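# Roll the vial in the palm until its label faces up

## Task

The vial starts loose in the hand's crease between fingers and palm, with the palm turned up. Using this hand alone (its arm's last link, the wrist camera and the camera's post also count as the hand), turn the vial in place until its label points upward as the goal picture shows, and end with no finger or thumb on it. Contact with anything outside the hand, or the vial leaving the hand, is a failure. To be done: the vial rests still briefly on the palm, clear of the wrist, camera and post, the palm points straight up, and no hand motor reads moving or overload or is building up an overload count (motors dead from the very start are ignored). Then declare completion.

## Robot and tools

Robot: one six-joint arm ending in a right robotic hand with sixteen motors (index, middle, ring fingers and a thumb). Cameras: cam_high (672x504), cam_low (672x504), cam_wrist (616x616, fisheye). The goal picture is taken from the wrist camera.

Frames. Scene frame: origin on the table top under the arm base, +z up, +y to the left when facing +x. Results report the hand point's position (m) and quaternion wxyz in this frame. The hand point sits in front of the palm at the pinch spot of thumb, index and middle tips. Its own axes: +z along straightened fingers toward the tips, +x across the palm away from the thumb, +y outward from the palm face (the face is at y = -0.062 m). Finger knuckles are at z = -0.017 m; straight fingertips reach 0.139 m beyond. A rigid mast at the wrist on the palm side occupies x +0.05 to +0.10, z -0.16 to -0.11, up to y = +0.06 m and can collide.

The row. Every command row has 24 numbers, each in [-1, 1], in this order: dx, dy, dz, rx, ry, rz, then sixteen hand goals (index_mcp, index_abd, index_pip, index_dip, middle_mcp, middle_abd, middle_pip, middle_dip, ring_mcp, ring_abd, ring_pip, ring_dip, thumb_cmc, thumb_axl, thumb_mcp, thumb_ipl), then current_limit, then speed. dx..rz are an offset, not a pose: measured in the hand point's own axes from its measured pose when the action began (for a call's first action, the last pose reported). Every row counts from that same start, not from the previous row. 1.0 equals 0.6 m of travel or 180 degrees; rx, ry, rz form a single rotation vector. Each step the commanded pose is clipped to 100 mm and 16 degrees from the measured one, so large offsets need several actions. The sixteen hand numbers are absolute goal angles, scaled linearly between each hinge's two stops. Finger _mcp bends at the knuckle toward the palm as it goes to -1 (straight at +0.75); _abd swings the finger away from the thumb toward -1 (straight 0.00); _pip (straight +0.58) and _dip (straight +0.70) curl toward -1. thumb_cmc toward -1 brings the thumb from beside the palm to in front of it (flat at +0.71); thumb_axl rolls it along its length (straight +0.68; a quarter turn is about -0.40); thumb_mcp (straight +0.23) and thumb_ipl (straight +0.17) bend it. current_limit maps -1..+1 to 0..550 mA for all motors (floor 11 mA); low values weaken and slow fingers. speed sets goal travel rate at (speed+1)/2 of 5.9 rad/s. Both persist once written; they start at +0.4 and -0.6.

Tools.
execute_actions(actions): a list of actions; each action is a table of 1 to 15 rows, one row per 1/30 s control step, the last row repeated to fill 15 steps. An empty list just returns state and images.
move(target, speed, stop_force, blocking): target is one row as above, offset from the latest reported pose; it drives the hand point in a straight line over 0.5 to 10 s. speed is m/s, 0.002 to 0.5 (default 0.25; rotation up to twice that in rad/s). stop_force, 9 to 40 N, halts the path when the wrist sensor feels that much added resistance along the line of motion; unreliable on rotating moves; leave it out when backing away from a contact. blocking=false returns after 0.5 s; then use wait or stop before other commands. The move: line reports the ending (done, contact, off_target, moving, held, fault) and limits (paced, held).
wait(seconds): 0 to 10, holds the last command. stop(): brakes a running move. zoom_image(camera, region [x0,y0,x1,y1] pixels, max 504x504). show_instructions(): shows the reference image. finished_scene(scene): ends the current scene by its number; irreversible.

Result lines: pose and velocities; Hand target; joint positions and torques (noisy, offset); Wrist force/torque in hand-point axes (noisy, saturating near 50 N; pushing on a surface reads as force back into the arm); hand_goal, hand_measured, hand_current_ma (positive pushes toward -1), hand_state per motor (moving, goal, blocked, overload), hand_current_limit, hand_speed; pose unreachable warnings; MOTOR HOT and fault lines.

Cautions. A finger presses only while its goal lies past the object's surface, so repeating hand_measured releases and repeating hand_goal keeps pressing. Any motor at 495 mA or more accumulates time; after 5 s it shuts down for 10 s. Arm faults: contact torque at a joint's load limit (wrist joints only 26.6 N m) or any outside force of 150 N halts the arm for 10 s and drops the rest of the call; hand commands are lost during a stop. The arm is stiff: pressing into something solid invites a fault. Don't let the vial touch the table or other objects, don't let it roll off the palm, avoid slams and hard pushes, keep the palm level and facing up at the end, and let all motors settle before finishing. Occasional small nudges to loose objects may occur.

Each tool is called after "Call:" by a JSON object that holds its "fn" and its "kwargs".

Reference images:

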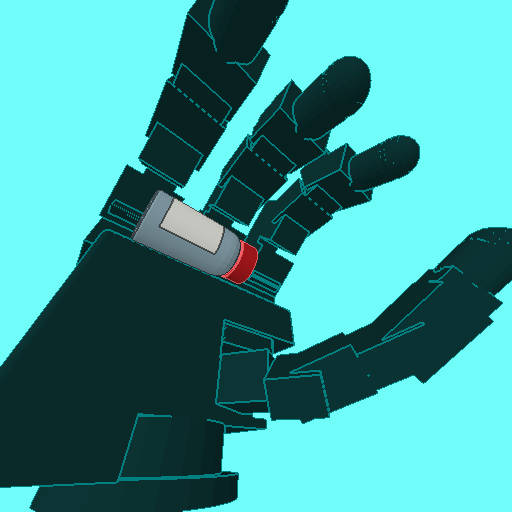

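## Session

Call:
{"fn": "execute_actions", "kwargs": {"actions": []}}

Scene clock: 0.00 s.
end_effector_position=(+0.6111, +0.0300, +0.4111) hand_goal=(+0.046, +0.000, -0.008, +0.280, +0.046, +0.000, -0.008, +0.280, +0.046, +0.000, -0.008, +0.280, -0.104, +0.266, +0.032, -0.018) hand_measured=(+0.060, +0.000, -0.006, +0.282, +0.060, +0.000, -0.006, +0.282, +0.062, +0.000, -0.006, +0.282, -0.092, +0.270, +0.034, -0.016) hand_current_ma=(+86, +0, +14, +12, +86, +0, +14, +12, +88, +0, +15, +12, +67, +25, +10, +11) hand_state=(goal, goal, goal, goal, goal, goal, goal, goal, goal, goal, goal, goal, goal, goal, goal, goal) hand_current_limit=0.40 hand_speed=-0.60 end_effector_quat_wxyz=(+0.510, +0.492, +0.518, +0.479) end_effector_velocity=(-0.000, -0.000, -0.000) end_effector_angular_velocity=(+0.001, +0.000, -0.001)
Joint positions: [-0.19  -1.169  2.233 -4.188 -1.348 -0.059]
Joint velocities: [-0.     0.     0.    -0.    -0.001  0.001]
Joint torques (N m, as the arm reports them, + toward a larger angle): no reading
Wrist force (N, on the end effector, along its own x y z axes, offset not removed): no reading
Wrist torque (N m, same axes, about the end effector's origin, offset not removed): no reading
Hand target: +0.611, +0.030, +0.411; +0.510, +0.492, +0.518, +0.479

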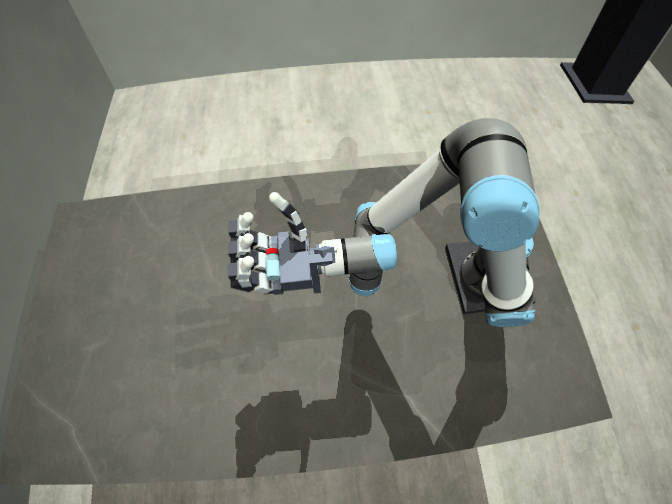

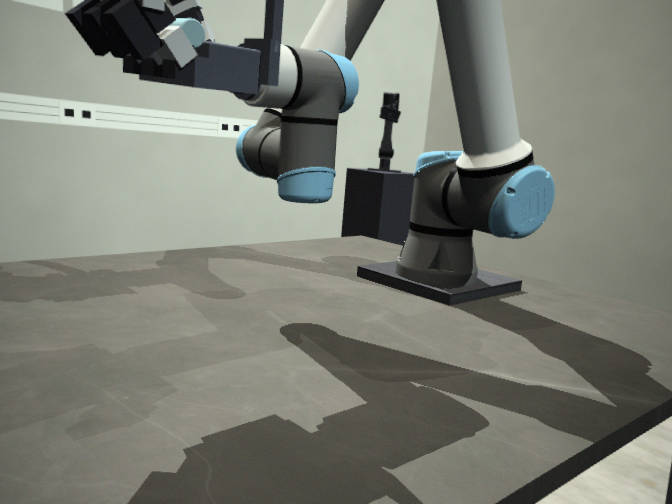

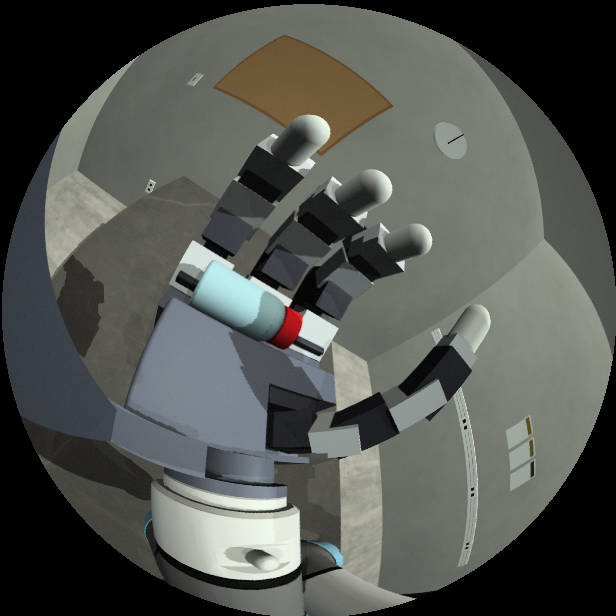

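Call:
{"fn": "move", "kwargs": {"target": [0,0,0,0,0,0,0.046,0,0,0.28,0.046,0,-0.8,-0.5,0.046,0,0,0.28,-0.1,0.266,0.03,-0.02,0.4,-0.6]}}

Call:
{"fn": "zoom_image", "kwargs": {"camera": "cam_high", "region": [200,180,360,300]}}

Scene clock: 1.20 s.
end_effector_position=(+0.6111, +0.0300, +0.4111) hand_goal=(+0.046, +0.000, +0.000, +0.280, +0.046, +0.000, -0.800, -0.500, +0.046, +0.000, +0.000, +0.280, -0.100, +0.266, +0.030, -0.020) hand_measured=(+0.060, +0.000, -0.002, +0.282, +0.056, -0.002, -0.702, -0.410, +0.062, +0.000, -0.002, +0.282, -0.092, +0.270, +0.032, -0.018) hand_current_ma=(+86, +0, -12, +12, +64, -12, +385, +385, +88, +0, -13, +12, +46, +25, +11, +11) hand_state=(goal, goal, goal, goal, goal, goal, blocked, blocked, goal, goal, goal, goal, goal, goal, goal, goal) hand_current_limit=0.40 hand_speed=-0.60 end_effector_quat_wxyz=(+0.510, +0.492, +0.518, +0.479) end_effector_velocity=(+0.000, -0.001, +0.000) end_effector_angular_velocity=(-0.001, -0.000, -0.001)
Joint positions: [-0.19  -1.169  2.233 -4.188 -1.348 -0.059]
Joint velocities: [-0.001 -0.     0.     0.    -0.    -0.001]
Joint torques (N m, as the arm reports them, + toward a larger angle): [ -0.15 -30.26 -12.43  -2.85  -0.11  -0.14]
Wrist force (N, on the end effector, along its own x y z axes, offset not removed): [-0.7 -0.7 -0.3]
Wrist torque (N m, same axes, about the end effector's origin, offset not removed): [-0.16 0.17 -0.18]
Hand target: +0.611, +0.030, +0.411; +0.510, +0.492, +0.518, +0.479
Off the commanded pose: 0.000 m, 0 deg.
move: done

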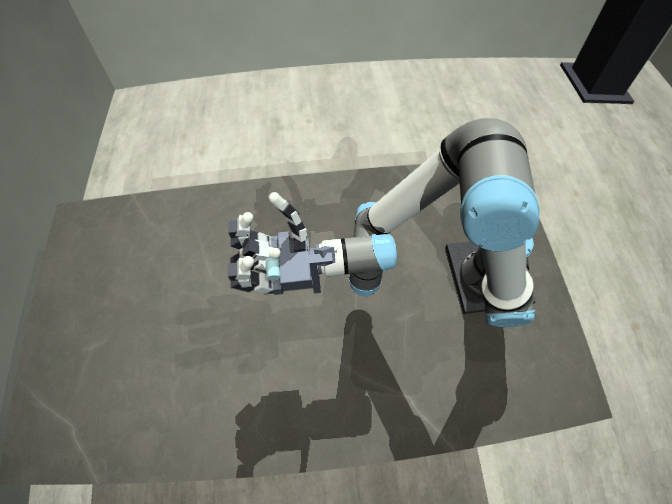

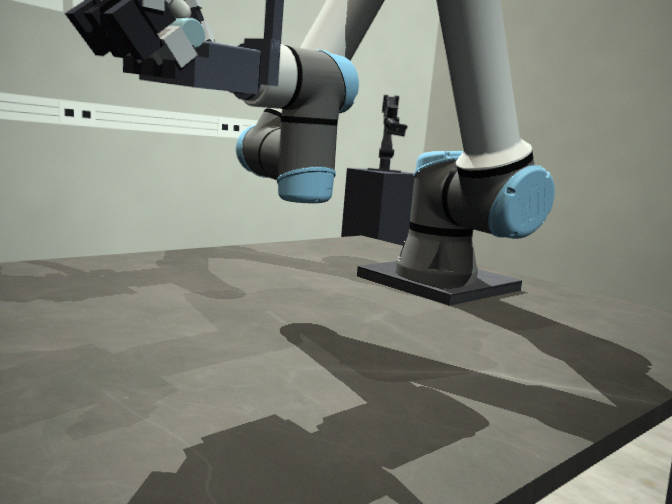

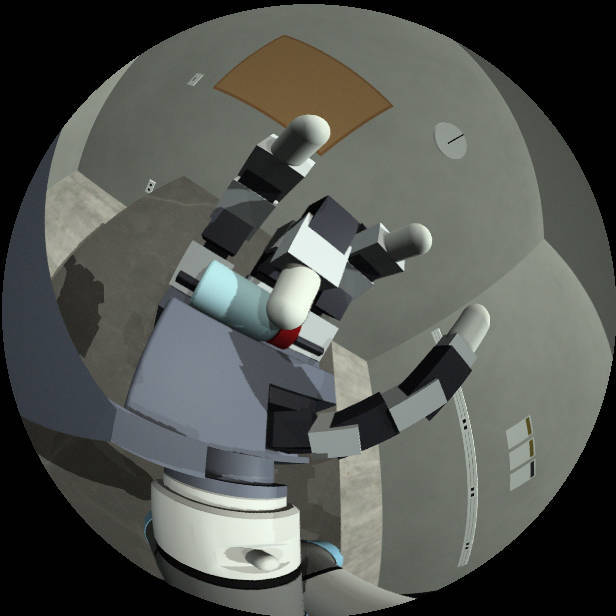

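Region (200, 180, 360, 300) of cam_high's 672x504 image, scaled by 3.150, with more detail than that image has; it fills the top 378 rows of this view, and the rest is white.

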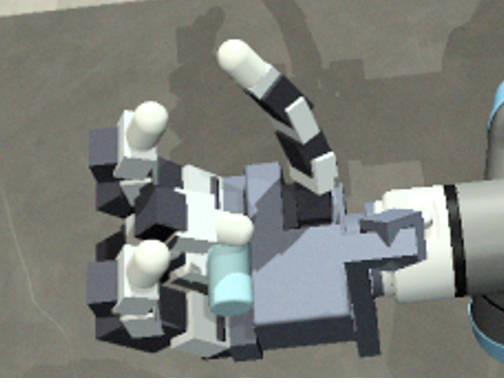

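Possibly still moving. Drag by extending the knuckle.

Call:
{"fn": "wait", "kwargs": {"seconds": 0.5}}

Call:
{"fn": "execute_actions", "kwargs": {"actions": [[[0,0,0,0,0,0,0.046,0,0,0.28,0.3,0,-0.9,-0.6,0.046,0,0,0.28,-0.1,0.266,0.03,-0.02,0.4,-0.7]],[[0,0,0,0,0,0,0.046,0,0,0.28,0.55,0,-1,-0.7,0.046,0,0,0.28,-0.1,0.266,0.03,-0.02,0.4,-0.7]]]}}

Scene clock: 1.87 s.
end_effector_position=(+0.6111, +0.0300, +0.4111) hand_goal=(+0.046, +0.000, +0.000, +0.280, +0.046, +0.000, -0.800, -0.500, +0.046, +0.000, +0.000, +0.280, -0.100, +0.266, +0.030, -0.020) hand_measured=(+0.060, +0.000, -0.002, +0.282, +0.056, -0.002, -0.702, -0.410, +0.062, +0.000, -0.002, +0.282, -0.092, +0.270, +0.032, -0.018) hand_current_ma=(+86, +0, -12, +12, +64, -12, +385, +385, +88, +0, -13, +12, +46, +25, +11, +11) hand_state=(goal, goal, goal, goal, goal, goal, blocked, blocked, goal, goal, goal, goal, goal, goal, goal, goal) hand_current_limit=0.40 hand_speed=-0.60 end_effector_quat_wxyz=(+0.510, +0.492, +0.518, +0.479) end_effector_velocity=(+0.000, -0.000, -0.000) end_effector_angular_velocity=(+0.001, +0.001, -0.000)
Joint positions: [-0.19  -1.169  2.233 -4.188 -1.348 -0.059]
Joint velocities: [-0.001  0.     0.     0.     0.001  0.001]
Joint torques (N m, as the arm reports them, + toward a larger angle): [ -0.39 -30.19 -12.61  -2.87  -0.09   0.  ]
Wrist force (N, on the end effector, along its own x y z axes, offset not removed): [-0.9 -0.7 -0.3]
Wrist torque (N m, same axes, about the end effector's origin, offset not removed): [-0.13 0.16 -0.11]
Hand target: +0.611, +0.030, +0.411; +0.510, +0.492, +0.518, +0.479
Off the commanded pose: 0.000 m, 0 deg.
wait: 0.50 s; at rest from the start

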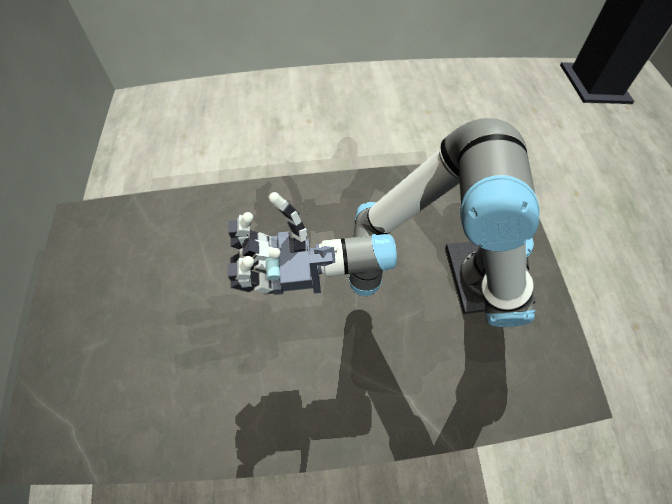

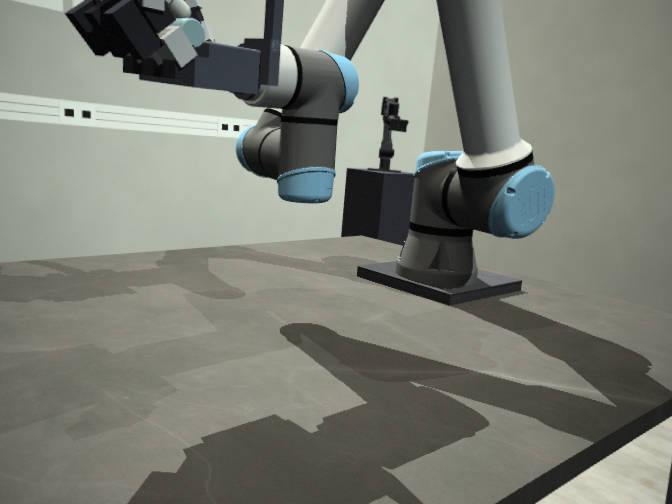

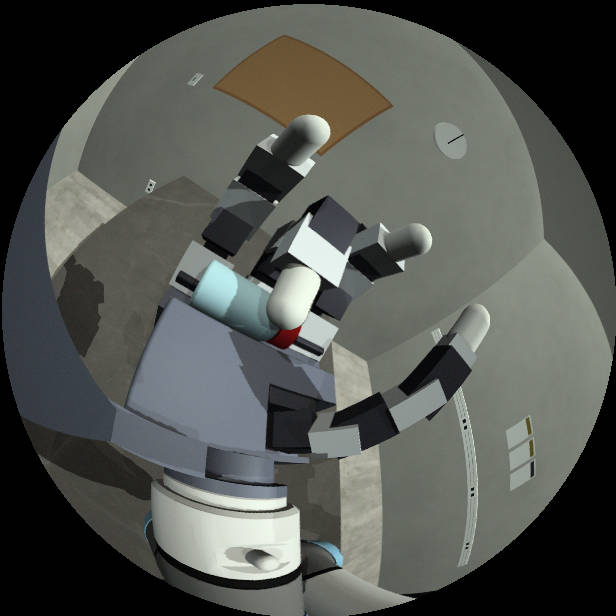

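Scene clock: 2.87 s.
end_effector_position=(+0.6111, +0.0300, +0.4111) hand_goal=(+0.046, +0.000, +0.000, +0.280, +0.550, +0.000, -1.000, -0.700, +0.046, +0.000, +0.000, +0.280, -0.100, +0.266, +0.030, -0.020) hand_measured=(+0.060, +0.000, -0.002, +0.282, +0.556, +0.000, -0.702, -0.504, +0.062, +0.000, -0.002, +0.282, -0.092, +0.270, +0.032, -0.018) hand_current_ma=(+86, +0, -12, +12, +37, +2, +385, +385, +88, +0, -13, +12, +46, +25, +11, +11) hand_state=(goal, goal, goal, goal, moving, goal, blocked, moving, goal, goal, goal, goal, goal, goal, goal, goal) hand_current_limit=0.40 hand_speed=-0.70 end_effector_quat_wxyz=(+0.510, +0.492, +0.518, +0.479) end_effector_velocity=(-0.000, +0.000, +0.000) end_effector_angular_velocity=(-0.001, +0.000, +0.000)
Joint positions: [-0.19  -1.169  2.233 -4.188 -1.348 -0.059]
Joint velocities: [ 0.001 -0.     0.     0.    -0.001 -0.001]
Joint torques (N m, as the arm reports them, + toward a larger angle): [  0.62 -30.42 -12.41  -2.85  -0.01  -0.09]
Wrist force (N, on the end effector, along its own x y z axes, offset not removed): [-0.1 -0.5 -1.7]
Wrist torque (N m, same axes, about the end effector's origin, offset not removed): [-0.01 0.03 -0.12]
Hand target: +0.611, +0.030, +0.411; +0.510, +0.492, +0.518, +0.479
Off the commanded pose: 0.000 m, 0 deg.

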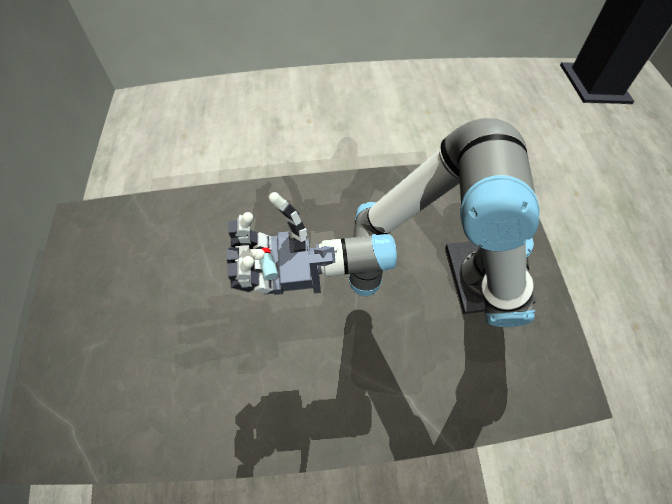

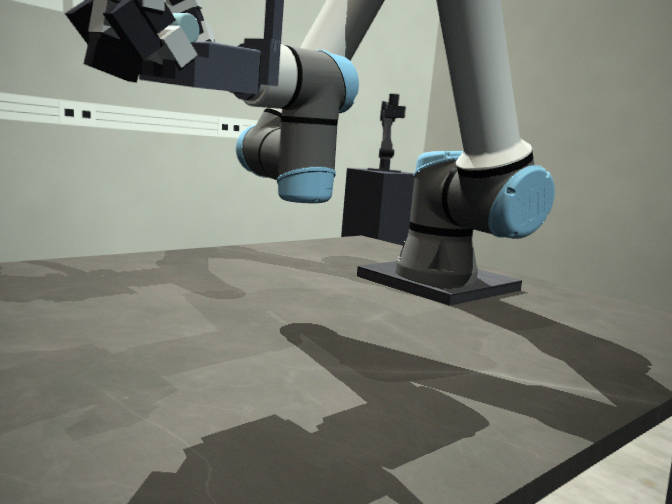

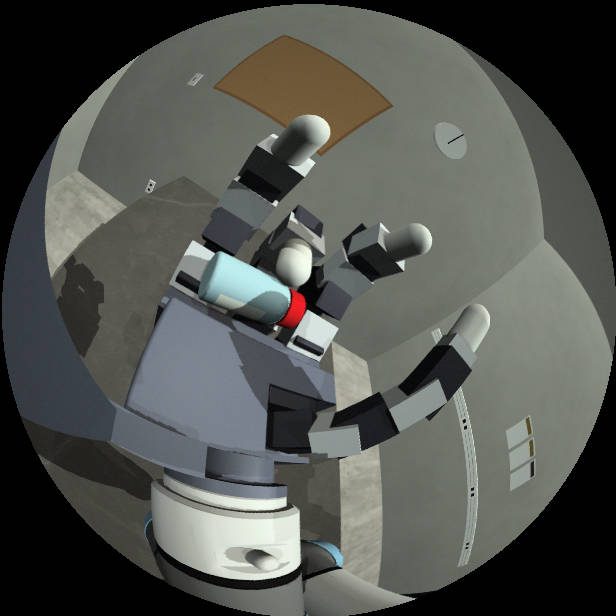

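Call:
{"fn": "execute_actions", "kwargs": {"actions": [[[0,0,0,0,0,0,0.046,0,0,0.28,0.55,0,-0.5,-0.1,0.046,0,0,0.28,-0.1,0.266,0.03,-0.02,0.4,-0.6]],[[0,0,0,0,0,0,0.046,0,0,0.28,0.05,0,-0.5,-0.1,0.046,0,0,0.28,-0.1,0.266,0.03,-0.02,0.4,-0.6]],[[0,0,0,0,0,0,0.046,0,0,0.28,0.05,0,-0.75,-0.55,0.046,0,0,0.28,-0.1,0.266,0.03,-0.02,0.4,-0.6]],[[0,0,0,0,0,0,0.046,0,0,0.28,0.5,0,-0.75,-0.6,0.046,0,0,0.28,-0.1,0.266,0.03,-0.02,0.4,-0.6]],[[0,0,0,0,0,0,0.046,0,0,0.28,0.5,0,-0.5,-0.1,0.046,0,0,0.28,-0.1,0.266,0.03,-0.02,0.4,-0.6]],[[0,0,0,0,0,0,0.046,0,0,0.28,0.05,0,-0.5,-0.1,0.046,0,0,0.28,-0.1,0.266,0.03,-0.02,0.4,-0.6]],[[0,0,0,0,0,0,0.046,0,0,0.28,0.05,0,-0.75,-0.55,0.046,0,0,0.28,-0.1,0.266,0.03,-0.02,0.4,-0.6]],[[0,0,0,0,0,0,0.046,0,0,0.28,0.5,0,-0.75,-0.6,0.046,0,0,0.28,-0.1,0.266,0.03,-0.02,0.4,-0.6]],[[0,0,0,0,0,0,0.046,0,0,0.28,0.5,0,-0.5,-0.1,0.046,0,0,0.28,-0.1,0.266,0.03,-0.02,0.4,-0.6]],[[0,0,0,0,0,0,0.046,0,0,0.28,0.05,0,-0.5,-0.1,0.046,0,0,0.28,-0.1,0.266,0.03,-0.02,0.4,-0.6]]]}}

Scene clock: 8.43 s.
end_effector_position=(+0.6111, +0.0300, +0.4111) hand_goal=(+0.046, +0.000, +0.000, +0.280, +0.050, +0.000, -0.500, -0.100, +0.046, +0.000, +0.000, +0.280, -0.100, +0.266, +0.030, -0.020) hand_measured=(+0.060, +0.000, -0.002, +0.282, +0.190, +0.000, -0.502, -0.104, +0.062, +0.000, -0.002, +0.282, -0.092, +0.270, +0.032, -0.018) hand_current_ma=(+85, +0, -12, +12, +117, -1, -15, -20, +87, +0, -13, +12, +46, +25, +10, +11) hand_state=(goal, goal, goal, goal, moving, goal, goal, goal, goal, goal, goal, goal, goal, goal, goal, goal) hand_current_limit=0.40 hand_speed=-0.60 end_effector_quat_wxyz=(+0.510, +0.492, +0.518, +0.479) end_effector_velocity=(+0.000, -0.001, +0.000) end_effector_angular_velocity=(-0.001, +0.000, -0.002)
Joint positions: [-0.19  -1.169  2.233 -4.188 -1.348 -0.059]
Joint velocities: [-0.001  0.    -0.     0.    -0.001 -0.001]
Joint torques (N m, as the arm reports them, + toward a larger angle): [ -0.36 -30.01 -12.87  -2.94  -0.12  -0.13]
Wrist force (N, on the end effector, along its own x y z axes, offset not removed): [-0.7 -2.0 1.1]
Wrist torque (N m, same axes, about the end effector's origin, offset not removed): [-0.42 0.03 -0.21]
Hand target: +0.611, +0.030, +0.411; +0.510, +0.492, +0.518, +0.479
Off the commanded pose: 0.000 m, 0 deg.

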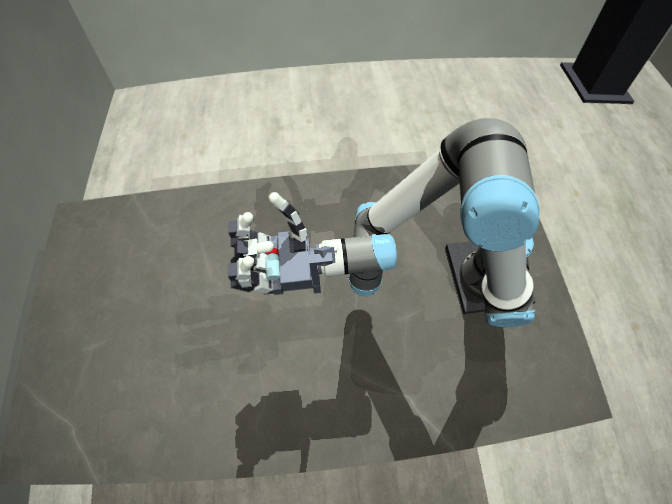

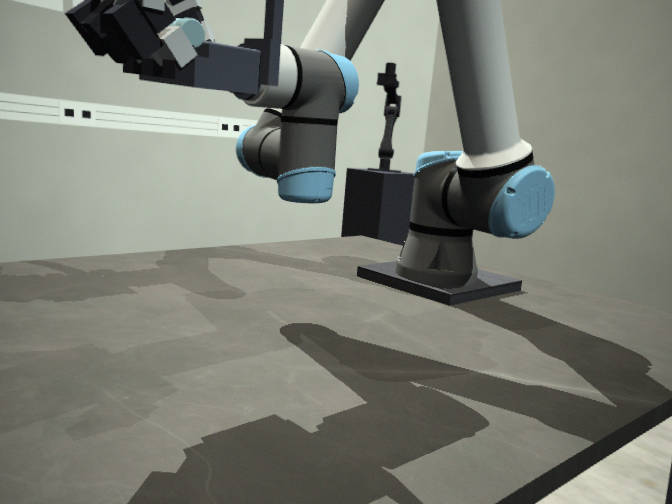

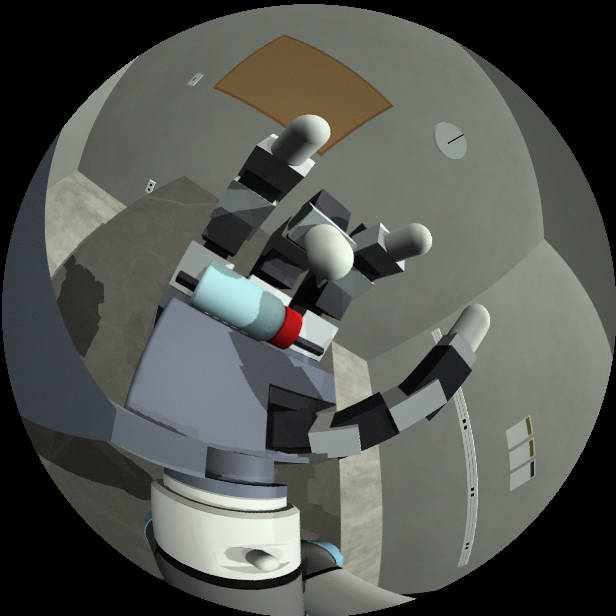

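Call:
{"fn": "execute_actions", "kwargs": {"actions": [[[0,0,0,0,0,0,0.046,0,0,0.28,0.05,0,-0.72,-0.55,0.046,0,0,0.28,-0.1,0.266,0.03,-0.02,0.4,-0.6]],[[0,0,0,0,0,0,0.046,0,0,0.28,0.05,0,-0.6,-1,0.046,0,0,0.28,-0.1,0.266,0.03,-0.02,0.4,-0.6]],[[0,0,0,0,0,0,0.046,0,0,0.28,0.05,0,-0.5,-1,0.046,0,0,0.28,-0.1,0.266,0.03,-0.02,0.4,-0.8]],[[0,0,0,0,0,0,0.046,0,0,0.28,0.05,0,-0.4,-1,0.046,0,0,0.28,-0.1,0.266,0.03,-0.02,0.4,-0.8]]]}}

Call:
{"fn": "execute_actions", "kwargs": {"actions": [[[0,0,0,0,0,0,0.046,0,0,0.28,0.05,0,-0.2,-1,0.046,0,0,0.28,-0.1,0.266,0.03,-0.02,0.4,-0.8]],[[0,0,0,0,0,0,0.046,0,0,0.28,0.05,0,-0.1,-0.2,0.046,0,0,0.28,-0.1,0.266,0.03,-0.02,0.4,0]]]}}

Scene clock: 10.90 s.
end_effector_position=(+0.6111, +0.0300, +0.4111) hand_goal=(+0.046, +0.000, +0.000, +0.280, +0.050, +0.000, -0.400, -1.000, +0.046, +0.000, +0.000, +0.280, -0.100, +0.266, +0.030, -0.020) hand_measured=(+0.060, +0.000, -0.002, +0.282, +0.060, -0.002, -0.370, -0.870, +0.062, +0.000, -0.002, +0.282, -0.092, +0.270, +0.032, -0.018) hand_current_ma=(+85, +0, -12, +12, +61, -10, +180, +351, +87, +0, -13, +12, +46, +25, +10, +11) hand_state=(goal, goal, goal, goal, goal, goal, moving, moving, goal, goal, goal, goal, goal, goal, goal, goal) hand_current_limit=0.40 hand_speed=-0.80 end_effector_quat_wxyz=(+0.510, +0.492, +0.518, +0.479) end_effector_velocity=(+0.000, +0.000, -0.000) end_effector_angular_velocity=(+0.000, +0.001, +0.001)
Joint positions: [-0.19  -1.169  2.233 -4.188 -1.348 -0.059]
Joint velocities: [ 0.    -0.     0.     0.001  0.001 -0.   ]
Joint torques (N m, as the arm reports them, + toward a larger angle): [  0.14 -30.1  -12.58  -2.88  -0.11  -0.19]
Wrist force (N, on the end effector, along its own x y z axes, offset not removed): [0.2 -0.7 0.9]
Wrist torque (N m, same axes, about the end effector's origin, offset not removed): [-0.29 -0.08 -0.04]
Hand target: +0.611, +0.030, +0.411; +0.510, +0.492, +0.518, +0.479
Off the commanded pose: 0.000 m, 0 deg.

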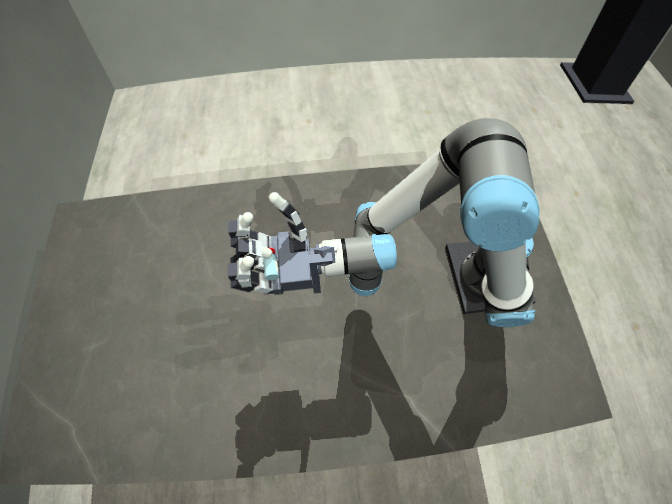

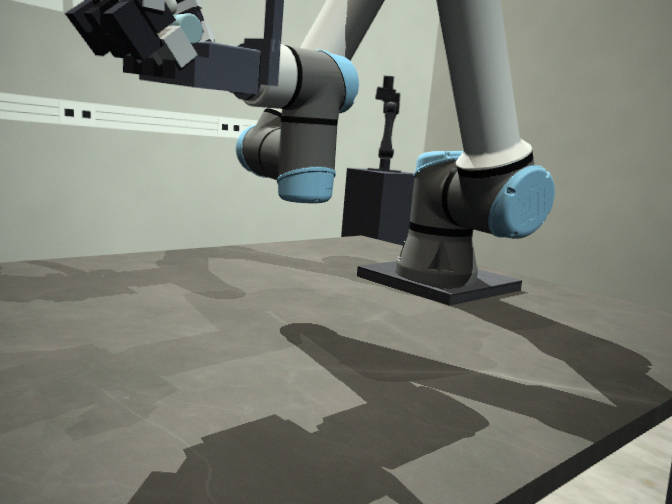

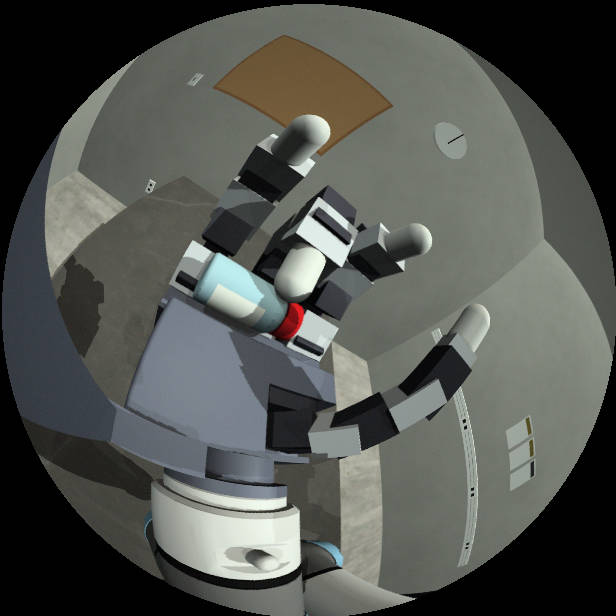

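Scene clock: 11.90 s.
end_effector_position=(+0.6111, +0.0300, +0.4111) hand_goal=(+0.046, +0.000, +0.000, +0.280, +0.050, +0.000, -0.100, -0.200, +0.046, +0.000, +0.000, +0.280, -0.100, +0.266, +0.030, -0.020) hand_measured=(+0.060, +0.000, -0.002, +0.282, +0.060, -0.002, -0.104, -0.550, +0.062, +0.000, -0.002, +0.282, -0.092, +0.270, +0.032, -0.018) hand_current_ma=(+85, +0, -12, +12, +61, -10, -20, -59, +87, +0, -13, +12, +46, +25, +10, +11) hand_state=(goal, goal, goal, goal, goal, goal, goal, moving, goal, goal, goal, goal, goal, goal, goal, goal) hand_current_limit=0.40 hand_speed=0.00 end_effector_quat_wxyz=(+0.510, +0.492, +0.518, +0.479) end_effector_velocity=(+0.000, -0.000, -0.000) end_effector_angular_velocity=(+0.000, +0.001, -0.001)
Joint positions: [-0.19  -1.169  2.233 -4.188 -1.348 -0.059]
Joint velocities: [-0.001  0.    -0.     0.001 -0.    -0.   ]
Joint torques (N m, as the arm reports them, + toward a larger angle): [ -0.38 -30.6  -12.18  -2.97  -0.02  -0.2 ]
Wrist force (N, on the end effector, along its own x y z axes, offset not removed): [-0.1 -0.9 -1.1]
Wrist torque (N m, same axes, about the end effector's origin, offset not removed): [-0.13 0.02 -0.10]
Hand target: +0.611, +0.030, +0.411; +0.510, +0.492, +0.518, +0.479
Off the commanded pose: 0.000 m, 0 deg.

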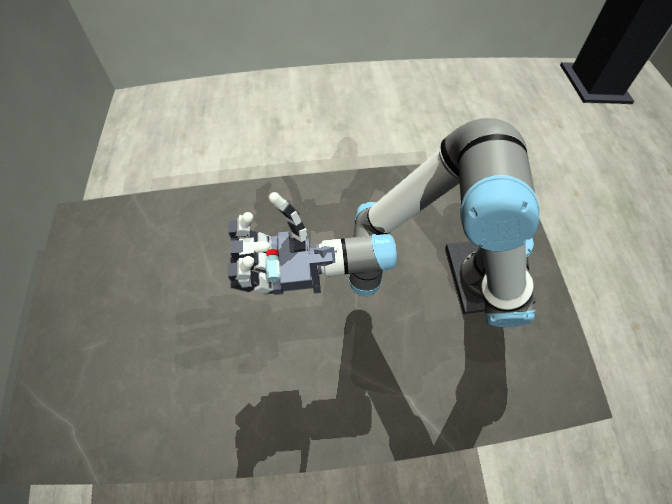

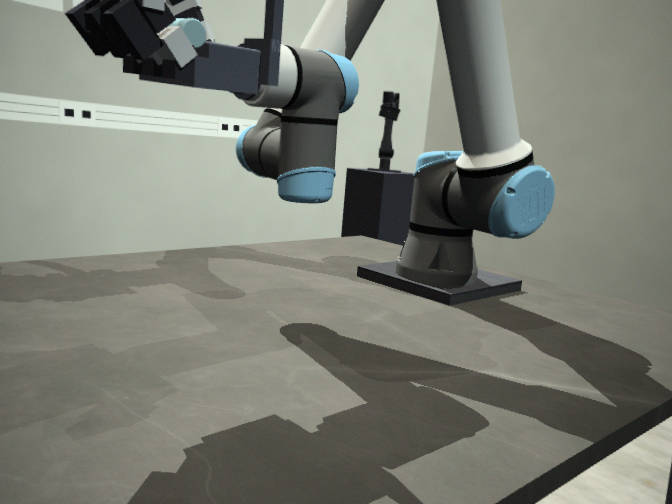

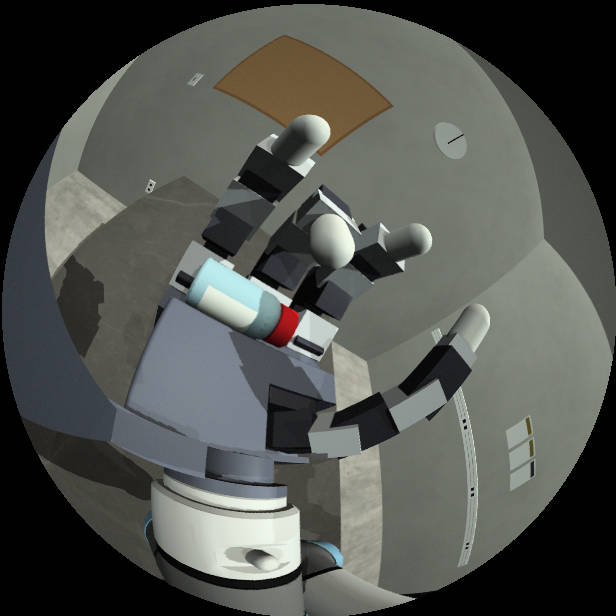

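Good. Once more.

Call:
{"fn": "execute_actions", "kwargs": {"actions": [[[0,0,0,0,0,0,0.046,0,0,0.28,0.05,0,-0.72,-0.3,0.046,0,0,0.28,-0.1,0.266,0.03,-0.02,0.4,0]],[[0,0,0,0,0,0,0.046,0,0,0.28,0.05,0,-0.72,-0.55,0.046,0,0,0.28,-0.1,0.266,0.03,-0.02,0.4,-0.6]],[[0,0,0,0,0,0,0.046,0,0,0.28,0.05,0,-0.6,-1,0.046,0,0,0.28,-0.1,0.266,0.03,-0.02,0.4,-0.6]],[[0,0,0,0,0,0,0.046,0,0,0.28,0.05,0,-0.5,-1,0.046,0,0,0.28,-0.1,0.266,0.03,-0.02,0.4,-0.8]],[[0,0,0,0,0,0,0.046,0,0,0.28,0.05,0,-0.4,-1,0.046,0,0,0.28,-0.1,0.266,0.03,-0.02,0.4,-0.8]],[[0,0,0,0,0,0,0.046,0,0,0.28,0.05,0,-0.2,-1,0.046,0,0,0.28,-0.1,0.266,0.03,-0.02,0.4,-0.8]],[[0,0,0,0,0,0,0.046,0,0,0.28,0.05,0,0,0,0.046,0,0,0.28,-0.1,0.266,0.03,-0.02,0.4,0]]]}}

Call:
{"fn": "wait", "kwargs": {"seconds": 1.5}}

Call:
{"fn": "zoom_image", "kwargs": {"camera": "cam_high", "region": [230,220,330,300]}}

Scene clock: 15.70 s.
end_effector_position=(+0.6111, +0.0300, +0.4111) hand_goal=(+0.046, +0.000, +0.000, +0.280, +0.050, +0.000, +0.000, +0.000, +0.046, +0.000, +0.000, +0.280, -0.100, +0.266, +0.030, -0.020) hand_measured=(+0.060, +0.000, -0.002, +0.282, +0.060, -0.002, -0.004, -0.550, +0.062, +0.000, -0.002, +0.282, -0.092, +0.270, +0.032, -0.018) hand_current_ma=(+84, +0, -12, +12, +60, -9, -17, -59, +87, +0, -13, +12, +46, +25, +10, +11) hand_state=(goal, goal, goal, goal, goal, goal, goal, moving, goal, goal, goal, goal, goal, goal, goal, goal) hand_current_limit=0.40 hand_speed=0.00 end_effector_quat_wxyz=(+0.510, +0.492, +0.518, +0.479) end_effector_velocity=(+0.000, +0.001, -0.000) end_effector_angular_velocity=(-0.001, +0.001, +0.001)
Joint positions: [-0.19  -1.169  2.233 -4.188 -1.348 -0.059]
Joint velocities: [ 0.001 -0.     0.     0.001  0.    -0.001]
Joint torques (N m, as the arm reports them, + toward a larger angle): [ -0.26 -30.36 -12.85  -3.02  -0.05  -0.17]
Wrist force (N, on the end effector, along its own x y z axes, offset not removed): [-0.6 -2.2 -0.8]
Wrist torque (N m, same axes, about the end effector's origin, offset not removed): [-0.26 0.11 -0.22]
Hand target: +0.611, +0.030, +0.411; +0.510, +0.492, +0.518, +0.479
Off the commanded pose: 0.000 m, 0 deg.

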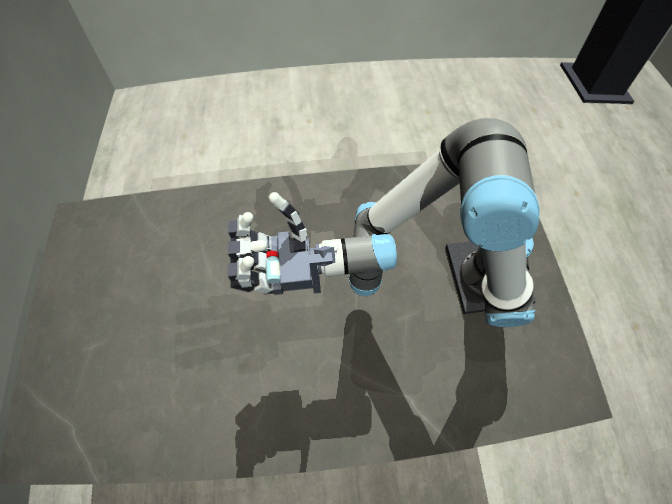

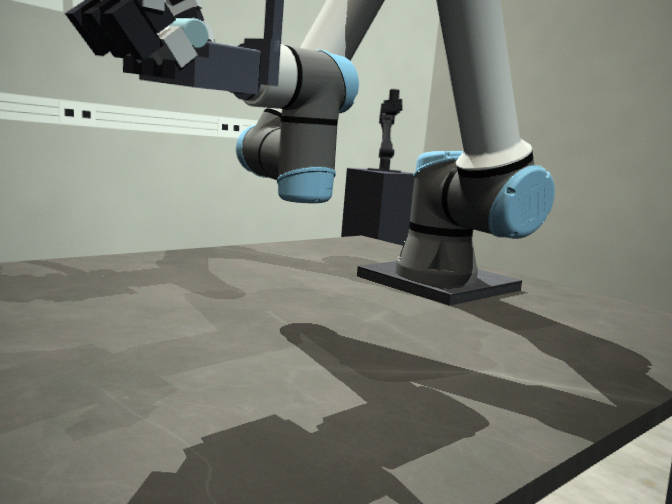

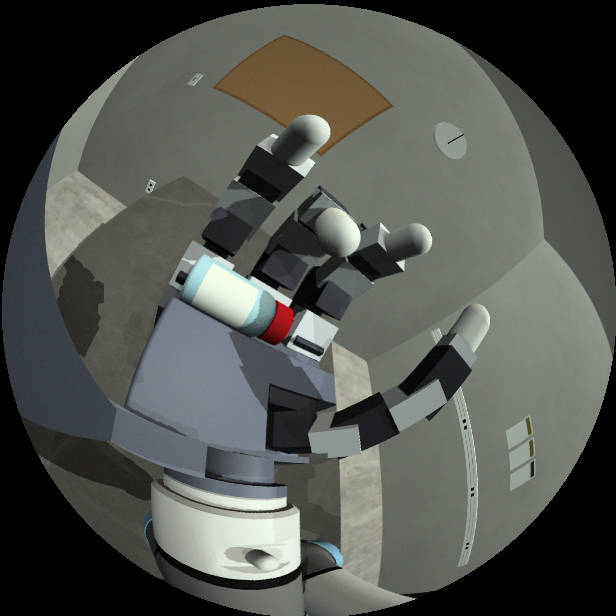

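Scene clock: 17.20 s.
end_effector_position=(+0.6111, +0.0300, +0.4111) hand_goal=(+0.046, +0.000, +0.000, +0.280, +0.050, +0.000, +0.000, +0.000, +0.046, +0.000, +0.000, +0.280, -0.100, +0.266, +0.030, -0.020) hand_measured=(+0.060, +0.000, -0.002, +0.282, +0.060, -0.002, -0.002, -0.004, +0.062, +0.000, -0.002, +0.282, -0.092, +0.270, +0.032, -0.018) hand_current_ma=(+84, +0, -12, +12, +60, -9, -15, -19, +87, +0, -13, +12, +46, +25, +10, +11) hand_state=(goal, goal, goal, goal, goal, goal, goal, goal, goal, goal, goal, goal, goal, goal, goal, goal) hand_current_limit=0.40 hand_speed=0.00 end_effector_quat_wxyz=(+0.510, +0.492, +0.518, +0.479) end_effector_velocity=(-0.000, -0.000, +0.000) end_effector_angular_velocity=(+0.000, -0.001, -0.000)
Joint positions: [-0.19  -1.169  2.233 -4.188 -1.348 -0.059]
Joint velocities: [-0.    -0.    -0.    -0.001 -0.     0.   ]
Joint torques (N m, as the arm reports them, + toward a larger angle): [ -0.04 -30.43 -12.45  -3.    -0.13  -0.22]
Wrist force (N, on the end effector, along its own x y z axes, offset not removed): [-1.0 0.1 -0.5]
Wrist torque (N m, same axes, about the end effector's origin, offset not removed): [-0.01 0.17 -0.13]
Hand target: +0.611, +0.030, +0.411; +0.510, +0.492, +0.518, +0.479
Off the commanded pose: 0.000 m, 0 deg.
wait: 1.50 s; at rest by 0.70 s

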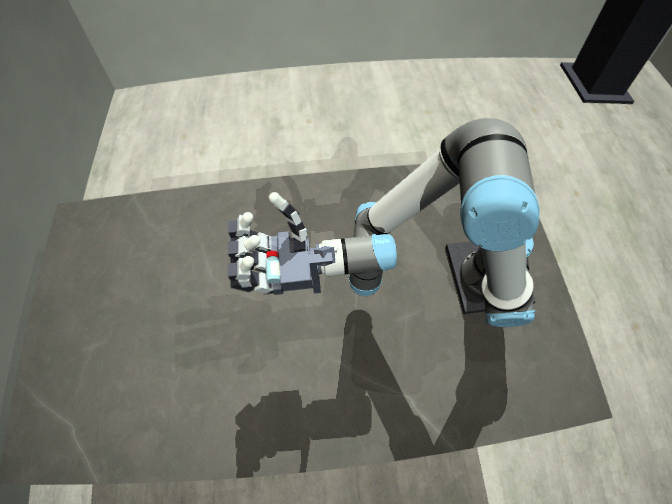

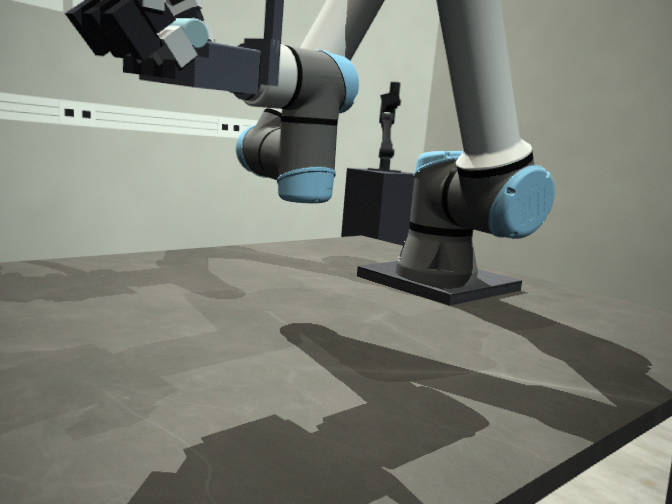

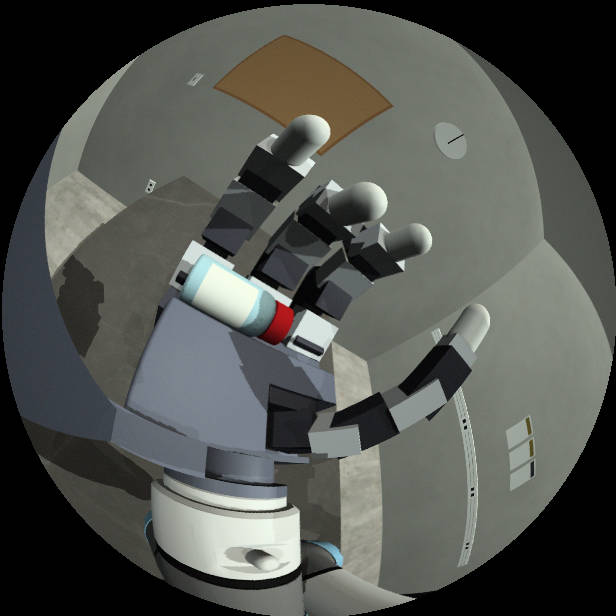

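Region (230, 220, 330, 300) of cam_high's 672x504 image, scaled by 5.040, with more detail than that image has; it fills the top 403 rows of this view, and the rest is white.

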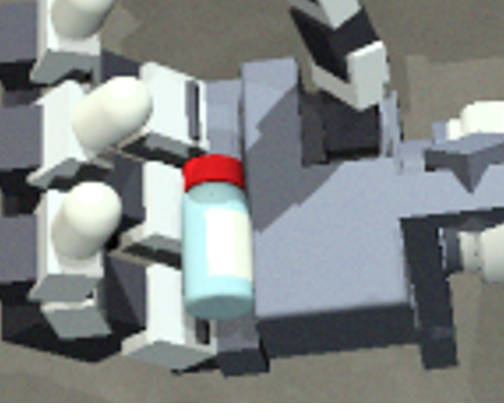

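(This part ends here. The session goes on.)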